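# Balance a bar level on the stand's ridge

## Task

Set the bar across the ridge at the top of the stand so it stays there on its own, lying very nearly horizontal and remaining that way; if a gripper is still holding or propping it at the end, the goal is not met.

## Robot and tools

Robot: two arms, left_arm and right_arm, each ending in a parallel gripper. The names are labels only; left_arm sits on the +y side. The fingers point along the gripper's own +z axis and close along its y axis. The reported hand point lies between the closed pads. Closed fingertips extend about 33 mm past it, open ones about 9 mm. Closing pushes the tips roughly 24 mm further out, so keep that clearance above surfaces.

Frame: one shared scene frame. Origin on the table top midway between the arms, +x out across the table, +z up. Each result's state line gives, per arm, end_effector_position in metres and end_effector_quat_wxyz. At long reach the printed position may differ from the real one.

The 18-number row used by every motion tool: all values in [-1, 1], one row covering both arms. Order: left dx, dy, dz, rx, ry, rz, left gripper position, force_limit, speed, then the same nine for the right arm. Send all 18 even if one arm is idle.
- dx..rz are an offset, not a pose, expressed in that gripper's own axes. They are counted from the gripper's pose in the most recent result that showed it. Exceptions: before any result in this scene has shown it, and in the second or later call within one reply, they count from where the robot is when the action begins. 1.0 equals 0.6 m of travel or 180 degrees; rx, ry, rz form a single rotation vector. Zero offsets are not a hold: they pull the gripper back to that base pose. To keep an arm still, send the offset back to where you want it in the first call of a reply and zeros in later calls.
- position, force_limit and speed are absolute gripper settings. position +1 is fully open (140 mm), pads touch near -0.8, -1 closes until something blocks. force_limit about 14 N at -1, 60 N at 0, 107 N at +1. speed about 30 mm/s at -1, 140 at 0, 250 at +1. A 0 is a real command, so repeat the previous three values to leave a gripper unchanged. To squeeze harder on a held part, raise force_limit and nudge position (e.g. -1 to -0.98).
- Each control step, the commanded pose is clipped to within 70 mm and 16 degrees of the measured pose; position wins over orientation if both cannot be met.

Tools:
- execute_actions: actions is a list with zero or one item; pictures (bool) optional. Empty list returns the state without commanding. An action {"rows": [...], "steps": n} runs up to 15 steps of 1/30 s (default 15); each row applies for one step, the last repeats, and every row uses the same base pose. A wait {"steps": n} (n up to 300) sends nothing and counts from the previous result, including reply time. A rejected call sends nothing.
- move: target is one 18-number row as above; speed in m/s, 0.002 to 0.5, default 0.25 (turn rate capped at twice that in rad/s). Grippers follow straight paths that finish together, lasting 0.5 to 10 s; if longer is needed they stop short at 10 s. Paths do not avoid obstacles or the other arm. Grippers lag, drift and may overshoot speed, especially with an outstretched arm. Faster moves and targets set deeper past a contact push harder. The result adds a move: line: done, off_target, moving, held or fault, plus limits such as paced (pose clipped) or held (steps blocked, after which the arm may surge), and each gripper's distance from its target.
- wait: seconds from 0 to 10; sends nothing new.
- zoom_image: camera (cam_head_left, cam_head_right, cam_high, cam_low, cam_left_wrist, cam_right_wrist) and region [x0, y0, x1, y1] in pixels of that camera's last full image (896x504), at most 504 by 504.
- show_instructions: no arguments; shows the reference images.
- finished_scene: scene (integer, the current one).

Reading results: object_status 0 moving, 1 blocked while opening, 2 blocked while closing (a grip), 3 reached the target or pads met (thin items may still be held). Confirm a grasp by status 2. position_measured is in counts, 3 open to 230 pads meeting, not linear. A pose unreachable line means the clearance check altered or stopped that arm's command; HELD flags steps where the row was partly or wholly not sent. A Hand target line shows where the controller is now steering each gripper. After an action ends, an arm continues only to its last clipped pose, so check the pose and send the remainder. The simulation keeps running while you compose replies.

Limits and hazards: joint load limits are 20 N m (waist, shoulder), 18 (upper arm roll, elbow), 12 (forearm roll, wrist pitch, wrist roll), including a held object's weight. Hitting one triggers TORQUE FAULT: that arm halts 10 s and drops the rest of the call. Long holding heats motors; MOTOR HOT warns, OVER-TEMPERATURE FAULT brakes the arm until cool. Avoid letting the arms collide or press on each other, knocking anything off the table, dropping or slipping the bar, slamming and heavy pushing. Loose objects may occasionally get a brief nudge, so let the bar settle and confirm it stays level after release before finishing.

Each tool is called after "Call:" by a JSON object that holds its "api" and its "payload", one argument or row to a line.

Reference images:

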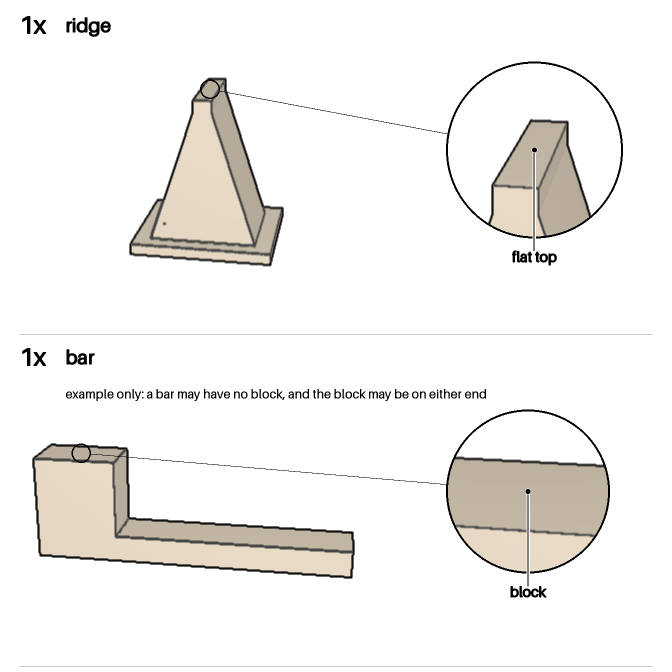

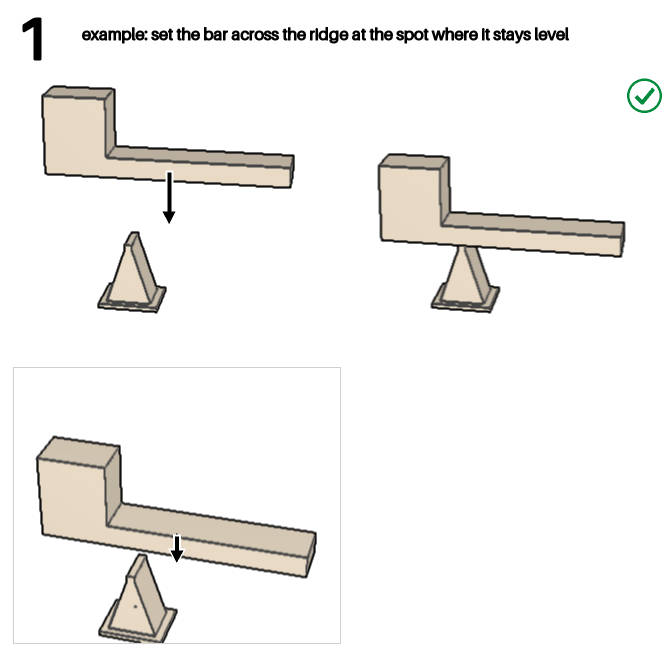

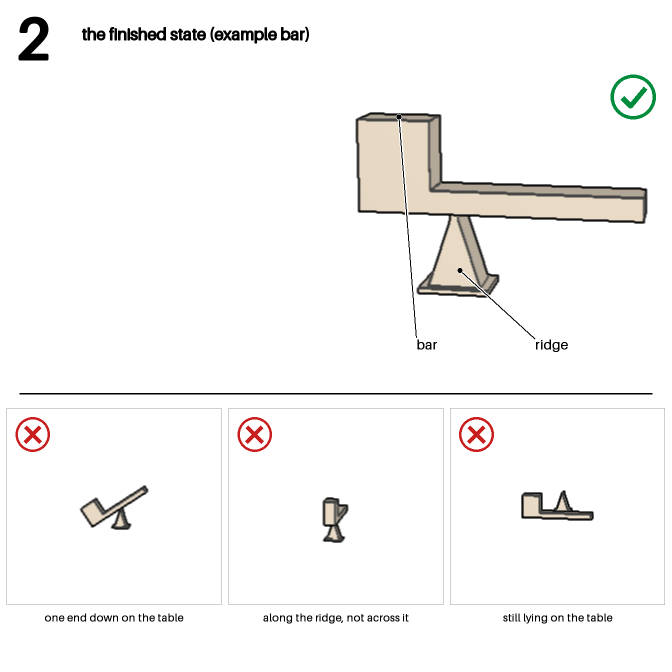

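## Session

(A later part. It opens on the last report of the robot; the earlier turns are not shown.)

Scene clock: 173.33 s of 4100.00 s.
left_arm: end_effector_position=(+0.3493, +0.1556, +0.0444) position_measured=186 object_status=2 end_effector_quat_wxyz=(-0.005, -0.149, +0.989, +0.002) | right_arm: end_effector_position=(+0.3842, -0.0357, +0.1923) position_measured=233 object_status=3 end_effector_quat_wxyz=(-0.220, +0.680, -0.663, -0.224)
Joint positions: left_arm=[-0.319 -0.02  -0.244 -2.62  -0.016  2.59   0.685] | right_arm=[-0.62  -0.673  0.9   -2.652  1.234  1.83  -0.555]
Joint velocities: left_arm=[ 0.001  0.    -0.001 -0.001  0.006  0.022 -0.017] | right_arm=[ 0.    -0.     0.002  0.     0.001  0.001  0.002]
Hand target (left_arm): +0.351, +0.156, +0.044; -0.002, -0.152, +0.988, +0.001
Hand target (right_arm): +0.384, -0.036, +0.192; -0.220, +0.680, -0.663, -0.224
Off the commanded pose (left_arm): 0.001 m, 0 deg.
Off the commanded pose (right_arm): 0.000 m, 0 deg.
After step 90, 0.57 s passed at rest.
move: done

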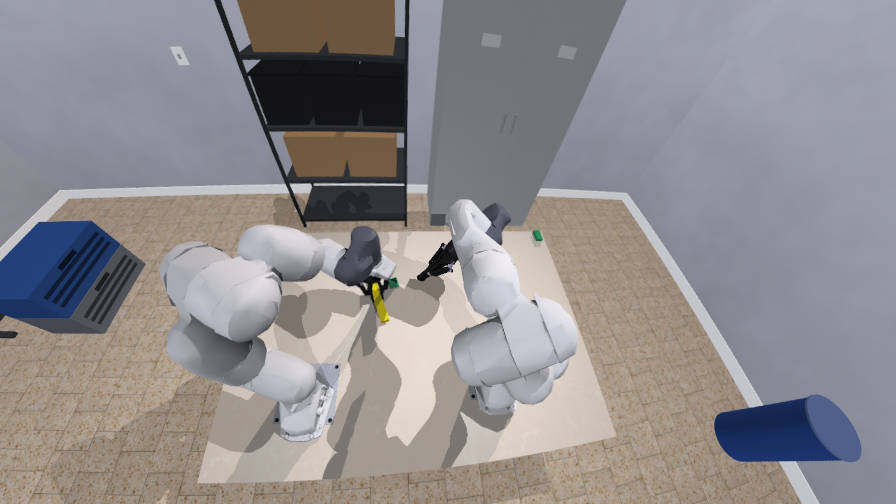

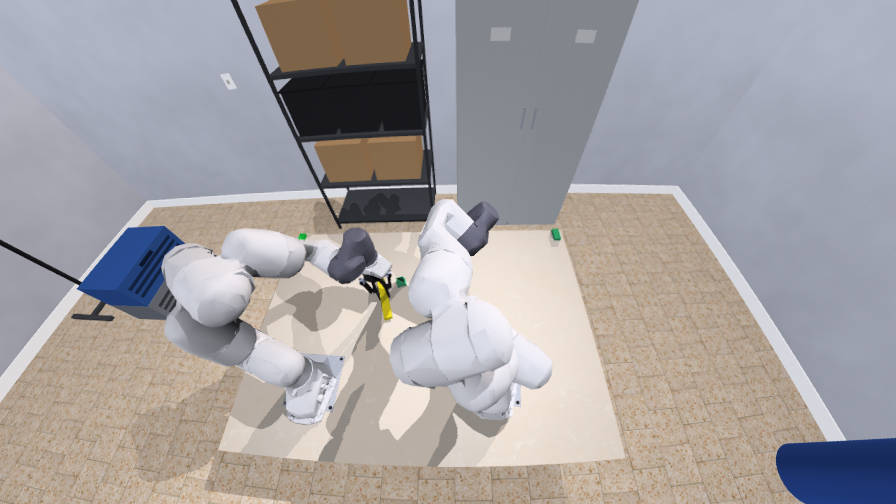

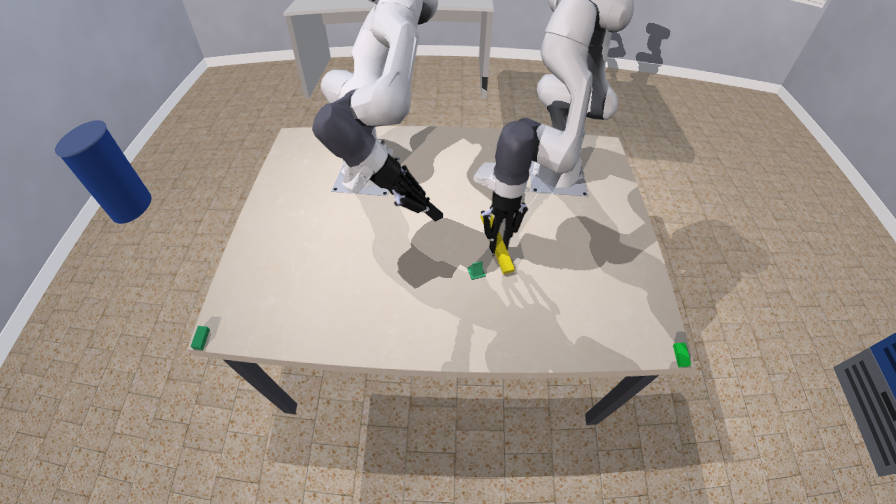

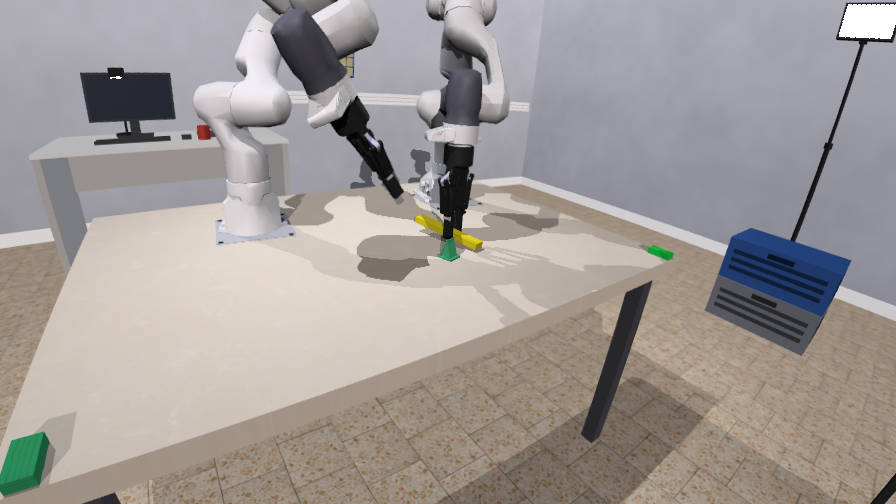

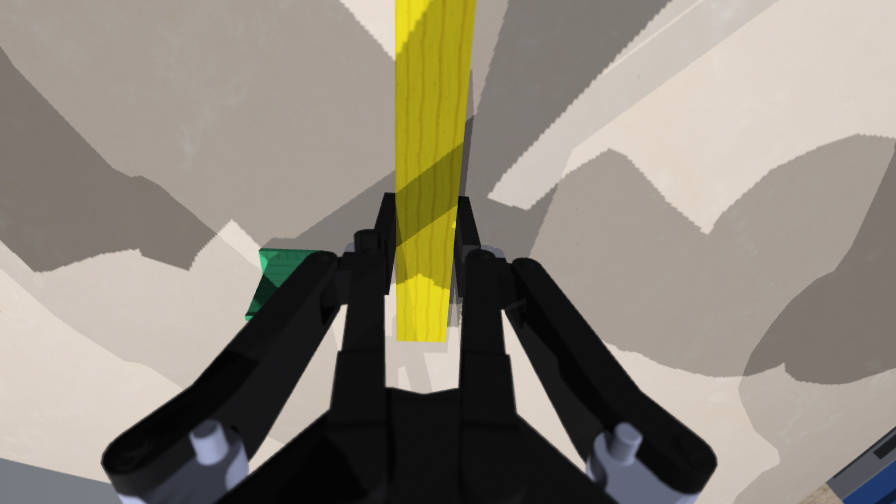

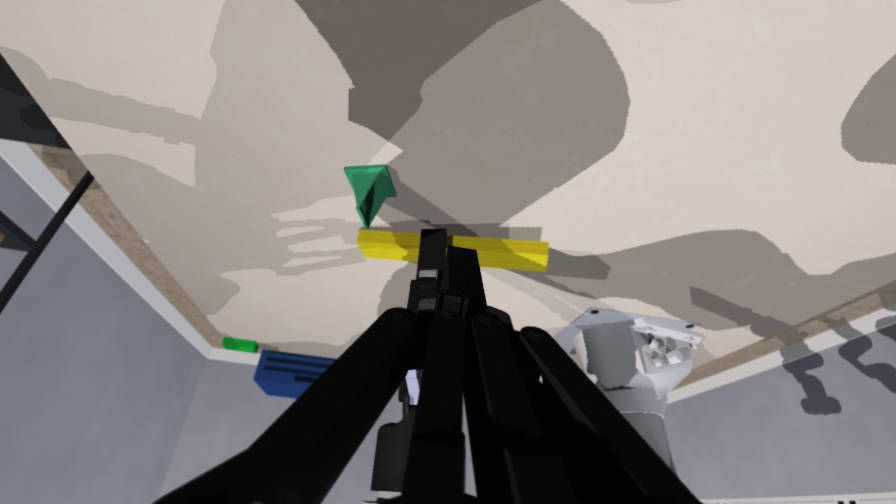

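Call:
{"api": "move", "payload": {
  "target": [0,0,0.009,0,-0.025,0,-1,0.3,-0.3,0,0,0,0,0,0,-1,0,0],
  "speed": 0.015
}}

Call:
{"api": "move", "payload": {
  "target": [0,0,0,0,0,0,-0.2,0,-0.5,0,0,0,0,0,0,-1,0,0]
}}

Call:
{"api": "move", "payload": {
  "target": [-0.075,0,0,0,0.025,0,-0.2,0,-0.5,0,0,0,0,0,0,-1,0,0],
  "speed": 0.06
}}

Scene clock: 178.67 s of 4100.00 s.
left_arm: end_effector_position=(+0.3487, +0.1568, +0.0379) position_measured=186 object_status=2 end_effector_quat_wxyz=(+0.031, -0.146, +0.989, +0.010) | right_arm: end_effector_position=(+0.3842, -0.0357, +0.1923) position_measured=233 object_status=3 end_effector_quat_wxyz=(-0.220, +0.680, -0.663, -0.224)
Joint positions: left_arm=[-0.319 -0.027 -0.265 -2.669  0.112  2.671  0.558] | right_arm=[-0.62  -0.673  0.9   -2.652  1.234  1.83  -0.555]
Joint velocities: left_arm=[ 0.001  0.001  0.    -0.001  0.014  0.009 -0.032] | right_arm=[-0.001 -0.     0.001  0.002 -0.    -0.001  0.   ]
Hand target (left_arm): +0.350, +0.156, +0.039; +0.034, -0.149, +0.988, +0.009
Hand target (right_arm): +0.384, -0.036, +0.192; -0.220, +0.680, -0.663, -0.224
Off the commanded pose (left_arm): 0.002 m, 0 deg.
Off the commanded pose (right_arm): 0.000 m, 0 deg.
move: done

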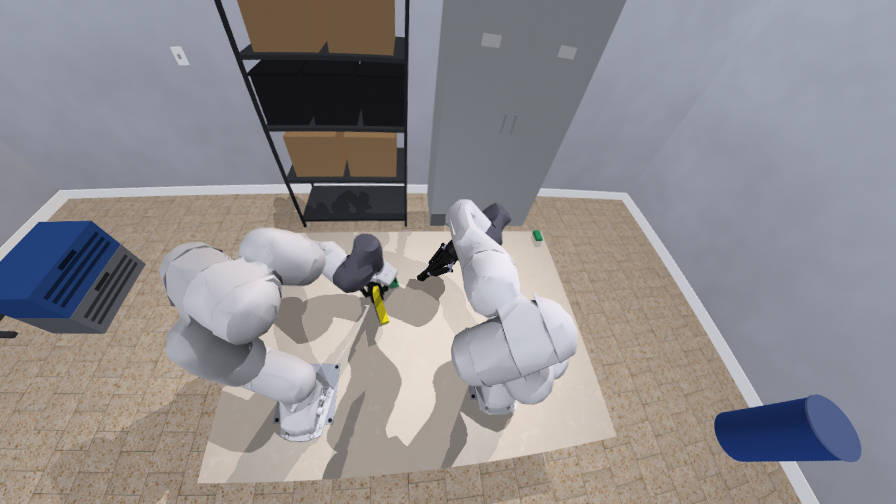

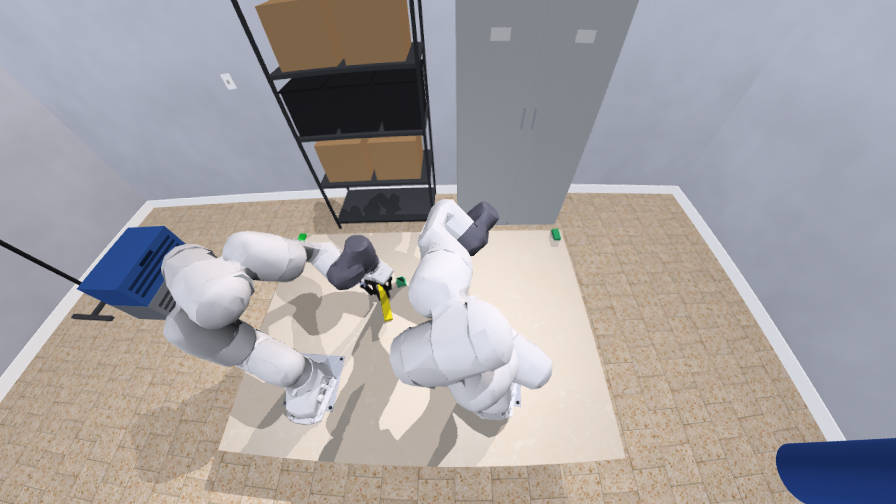

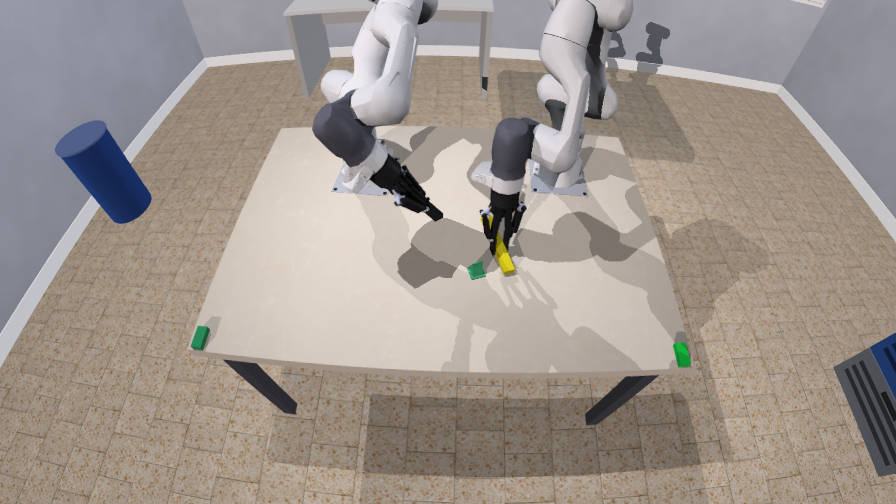

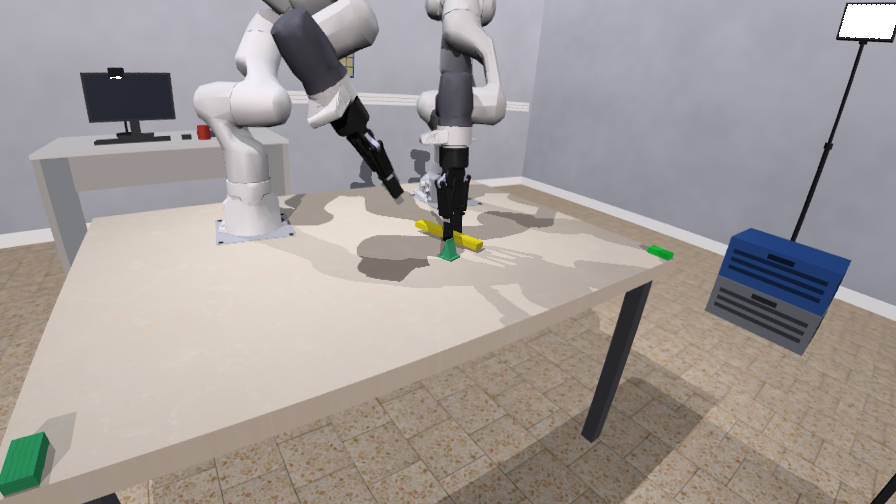

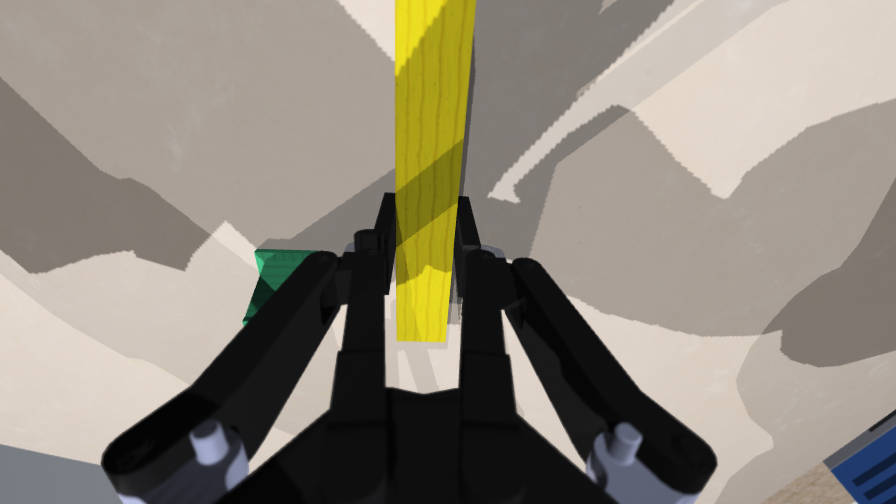

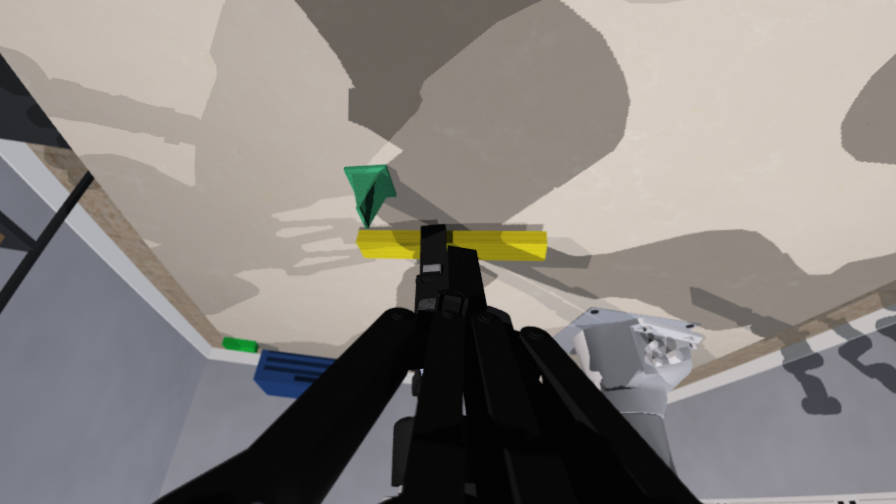

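Scene clock: 179.17 s of 4100.00 s.
left_arm: end_effector_position=(+0.3487, +0.1568, +0.0379) position_measured=154 object_status=3 end_effector_quat_wxyz=(+0.031, -0.146, +0.989, +0.010) | right_arm: end_effector_position=(+0.3842, -0.0357, +0.1923) position_measured=233 object_status=3 end_effector_quat_wxyz=(-0.220, +0.680, -0.663, -0.224)
Joint positions: left_arm=[-0.319 -0.027 -0.265 -2.669  0.112  2.671  0.558] | right_arm=[-0.62  -0.673  0.9   -2.652  1.234  1.83  -0.555]
Joint velocities: left_arm=[-0.001  0.    -0.001  0.001  0.002  0.    -0.001] | right_arm=[ 0.     0.001 -0.001  0.001  0.001 -0.001 -0.   ]
Hand target (left_arm): +0.349, +0.157, +0.038; +0.031, -0.146, +0.989, +0.010
Hand target (right_arm): +0.384, -0.036, +0.192; -0.220, +0.680, -0.663, -0.224
Off the commanded pose (left_arm): 0.000 m, 0 deg.
Off the commanded pose (right_arm): 0.000 m, 0 deg.
move: done

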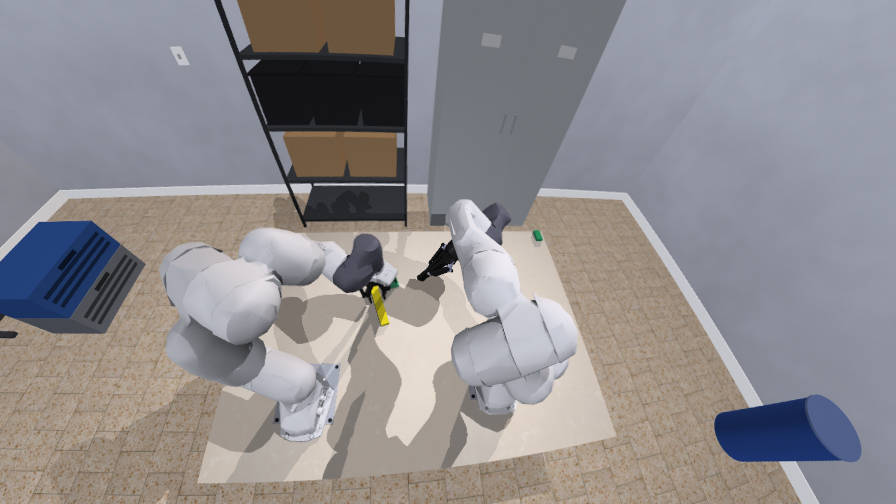

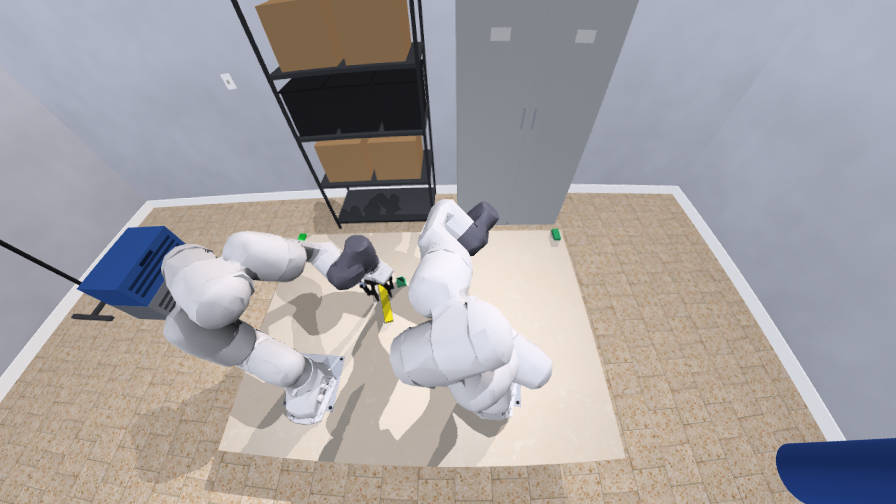

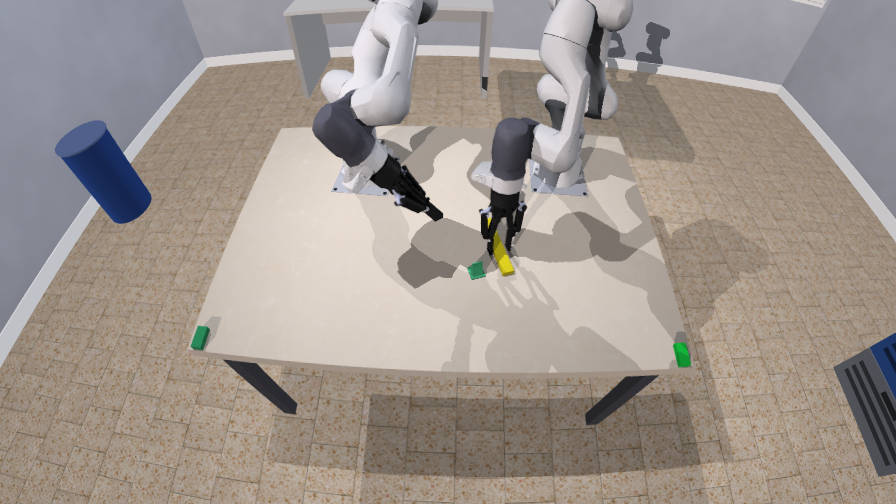

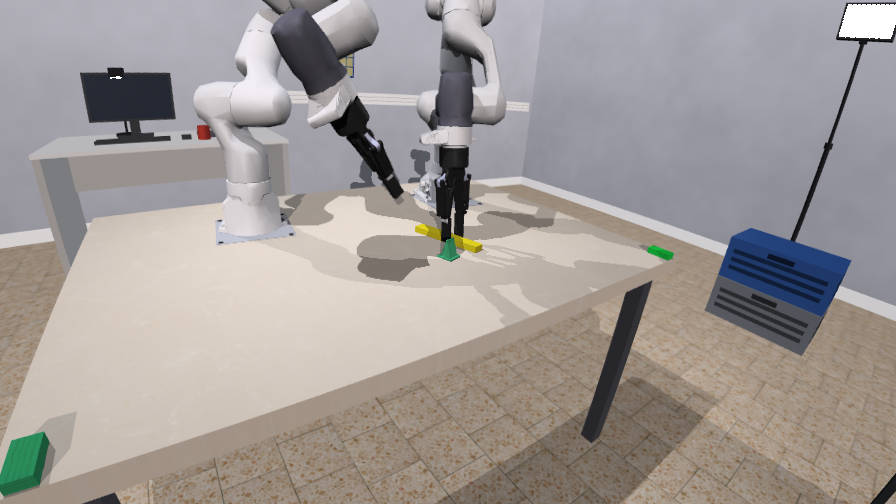

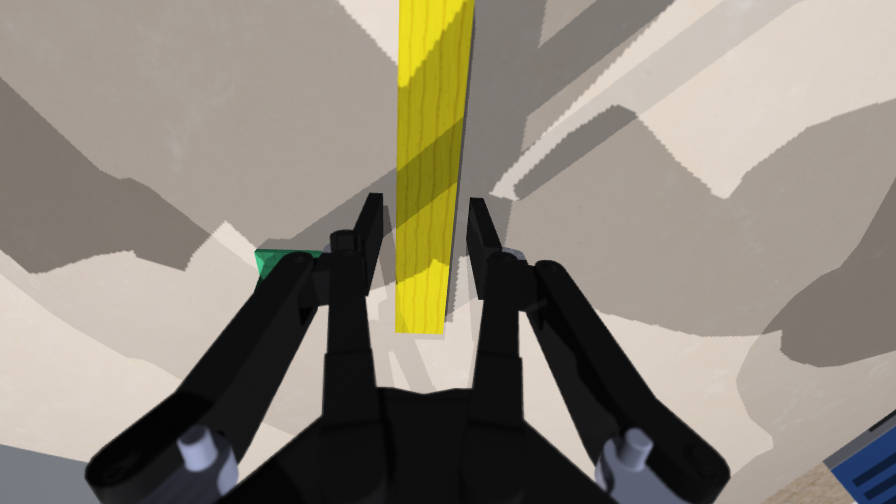

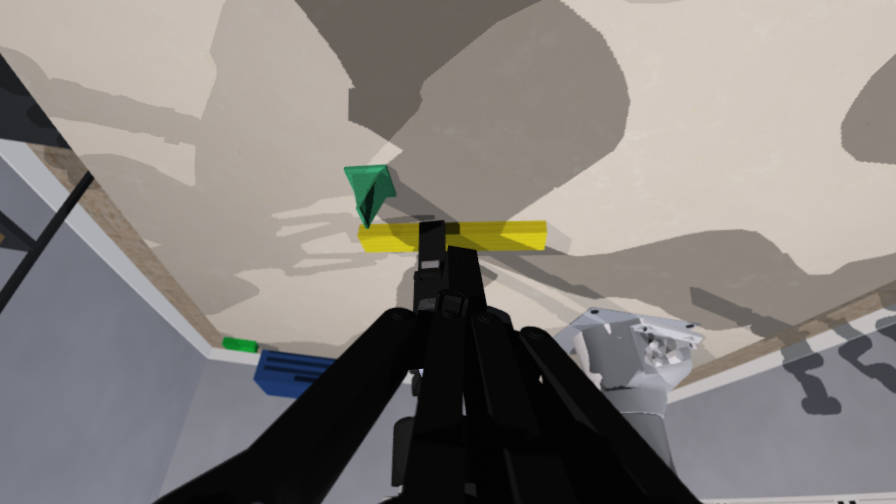

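Scene clock: 180.57 s of 4100.00 s.
left_arm: end_effector_position=(+0.3919, +0.1693, +0.0415) position_measured=154 object_status=3 end_effector_quat_wxyz=(-0.006, -0.150, +0.989, +0.003) | right_arm: end_effector_position=(+0.3842, -0.0357, +0.1923) position_measured=233 object_status=3 end_effector_quat_wxyz=(-0.220, +0.680, -0.663, -0.224)
Joint positions: left_arm=[-0.267  0.062 -0.215 -2.524  0.02   2.571  0.733] | right_arm=[-0.62  -0.673  0.9   -2.652  1.234  1.83  -0.555]
Joint velocities: left_arm=[-0.001  0.002  0.001  0.001 -0.004 -0.005  0.032] | right_arm=[ 0.002  0.001 -0.    -0.    -0.002  0.001 -0.001]
Hand target (left_arm): +0.391, +0.169, +0.041; -0.008, -0.146, +0.989, +0.003
Hand target (right_arm): +0.384, -0.036, +0.192; -0.220, +0.680, -0.663, -0.224
Off the commanded pose (left_arm): 0.001 m, 1 deg.
Off the commanded pose (right_arm): 0.000 m, 0 deg.
move: done

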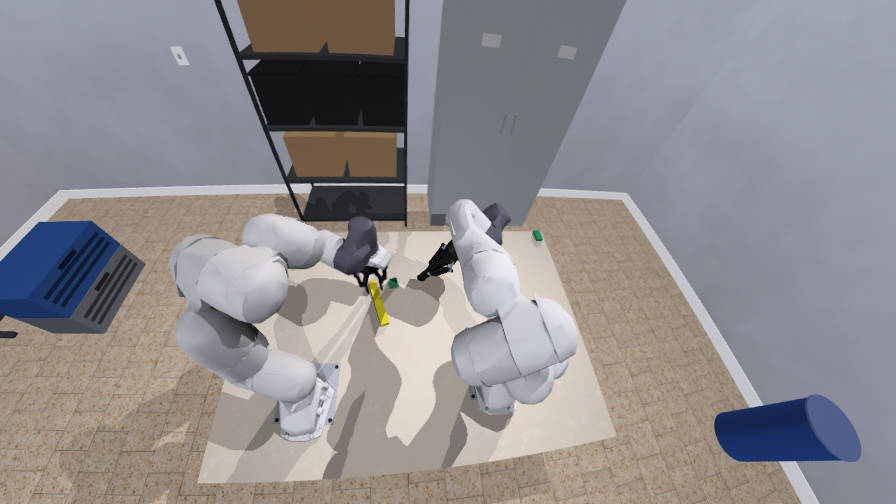

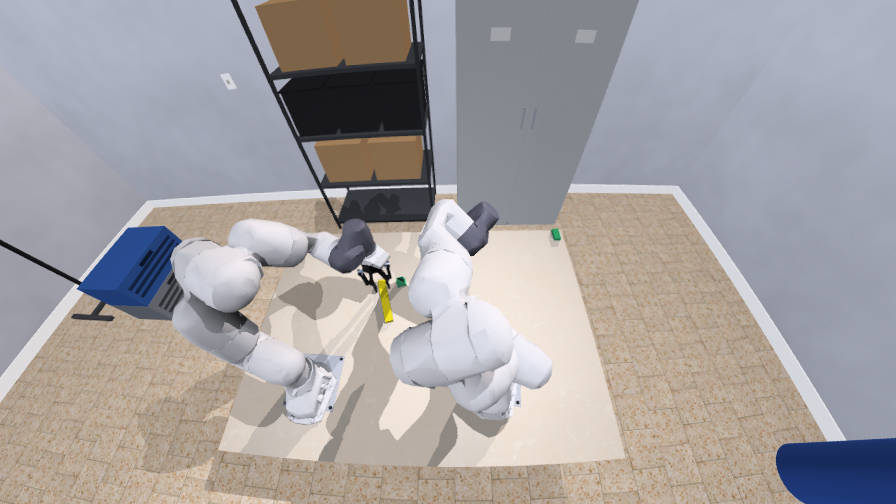

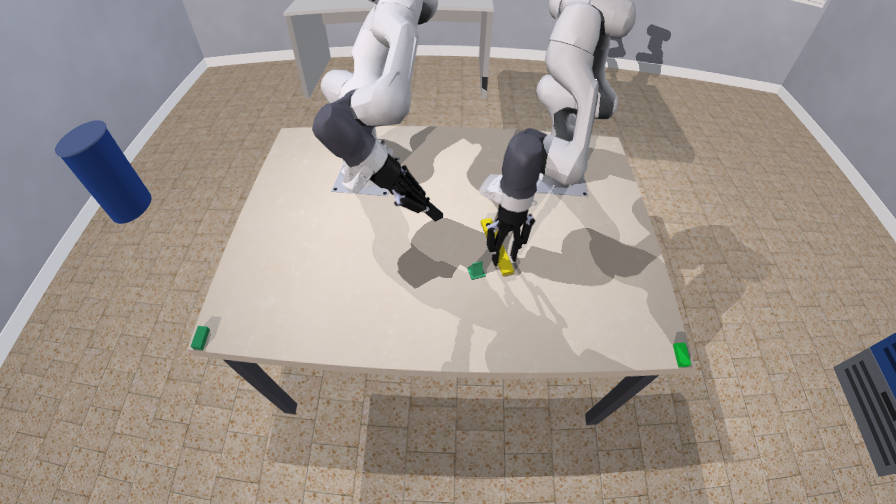

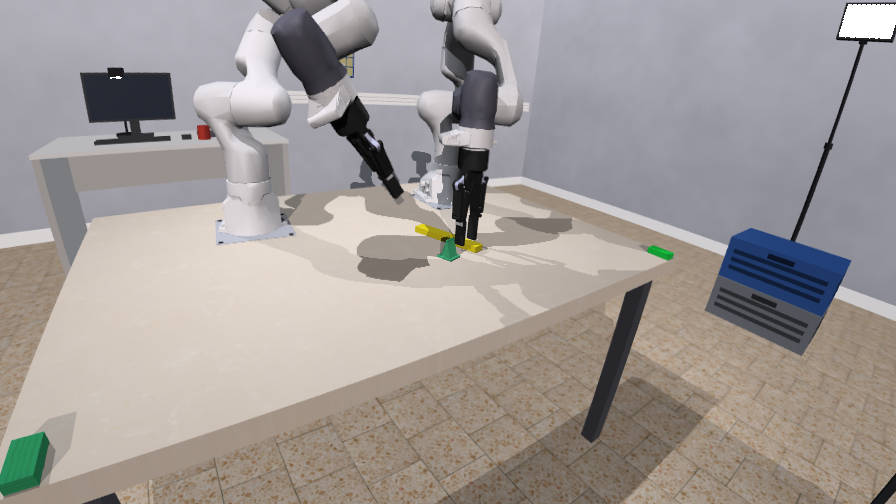

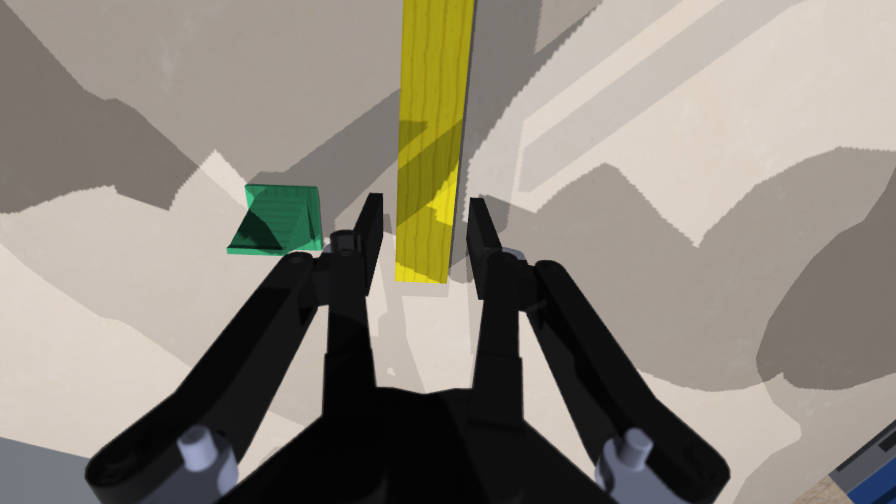

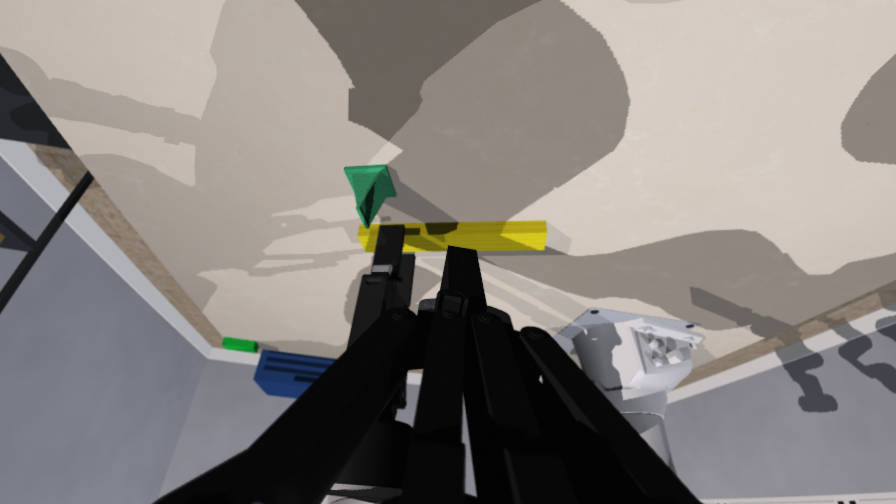

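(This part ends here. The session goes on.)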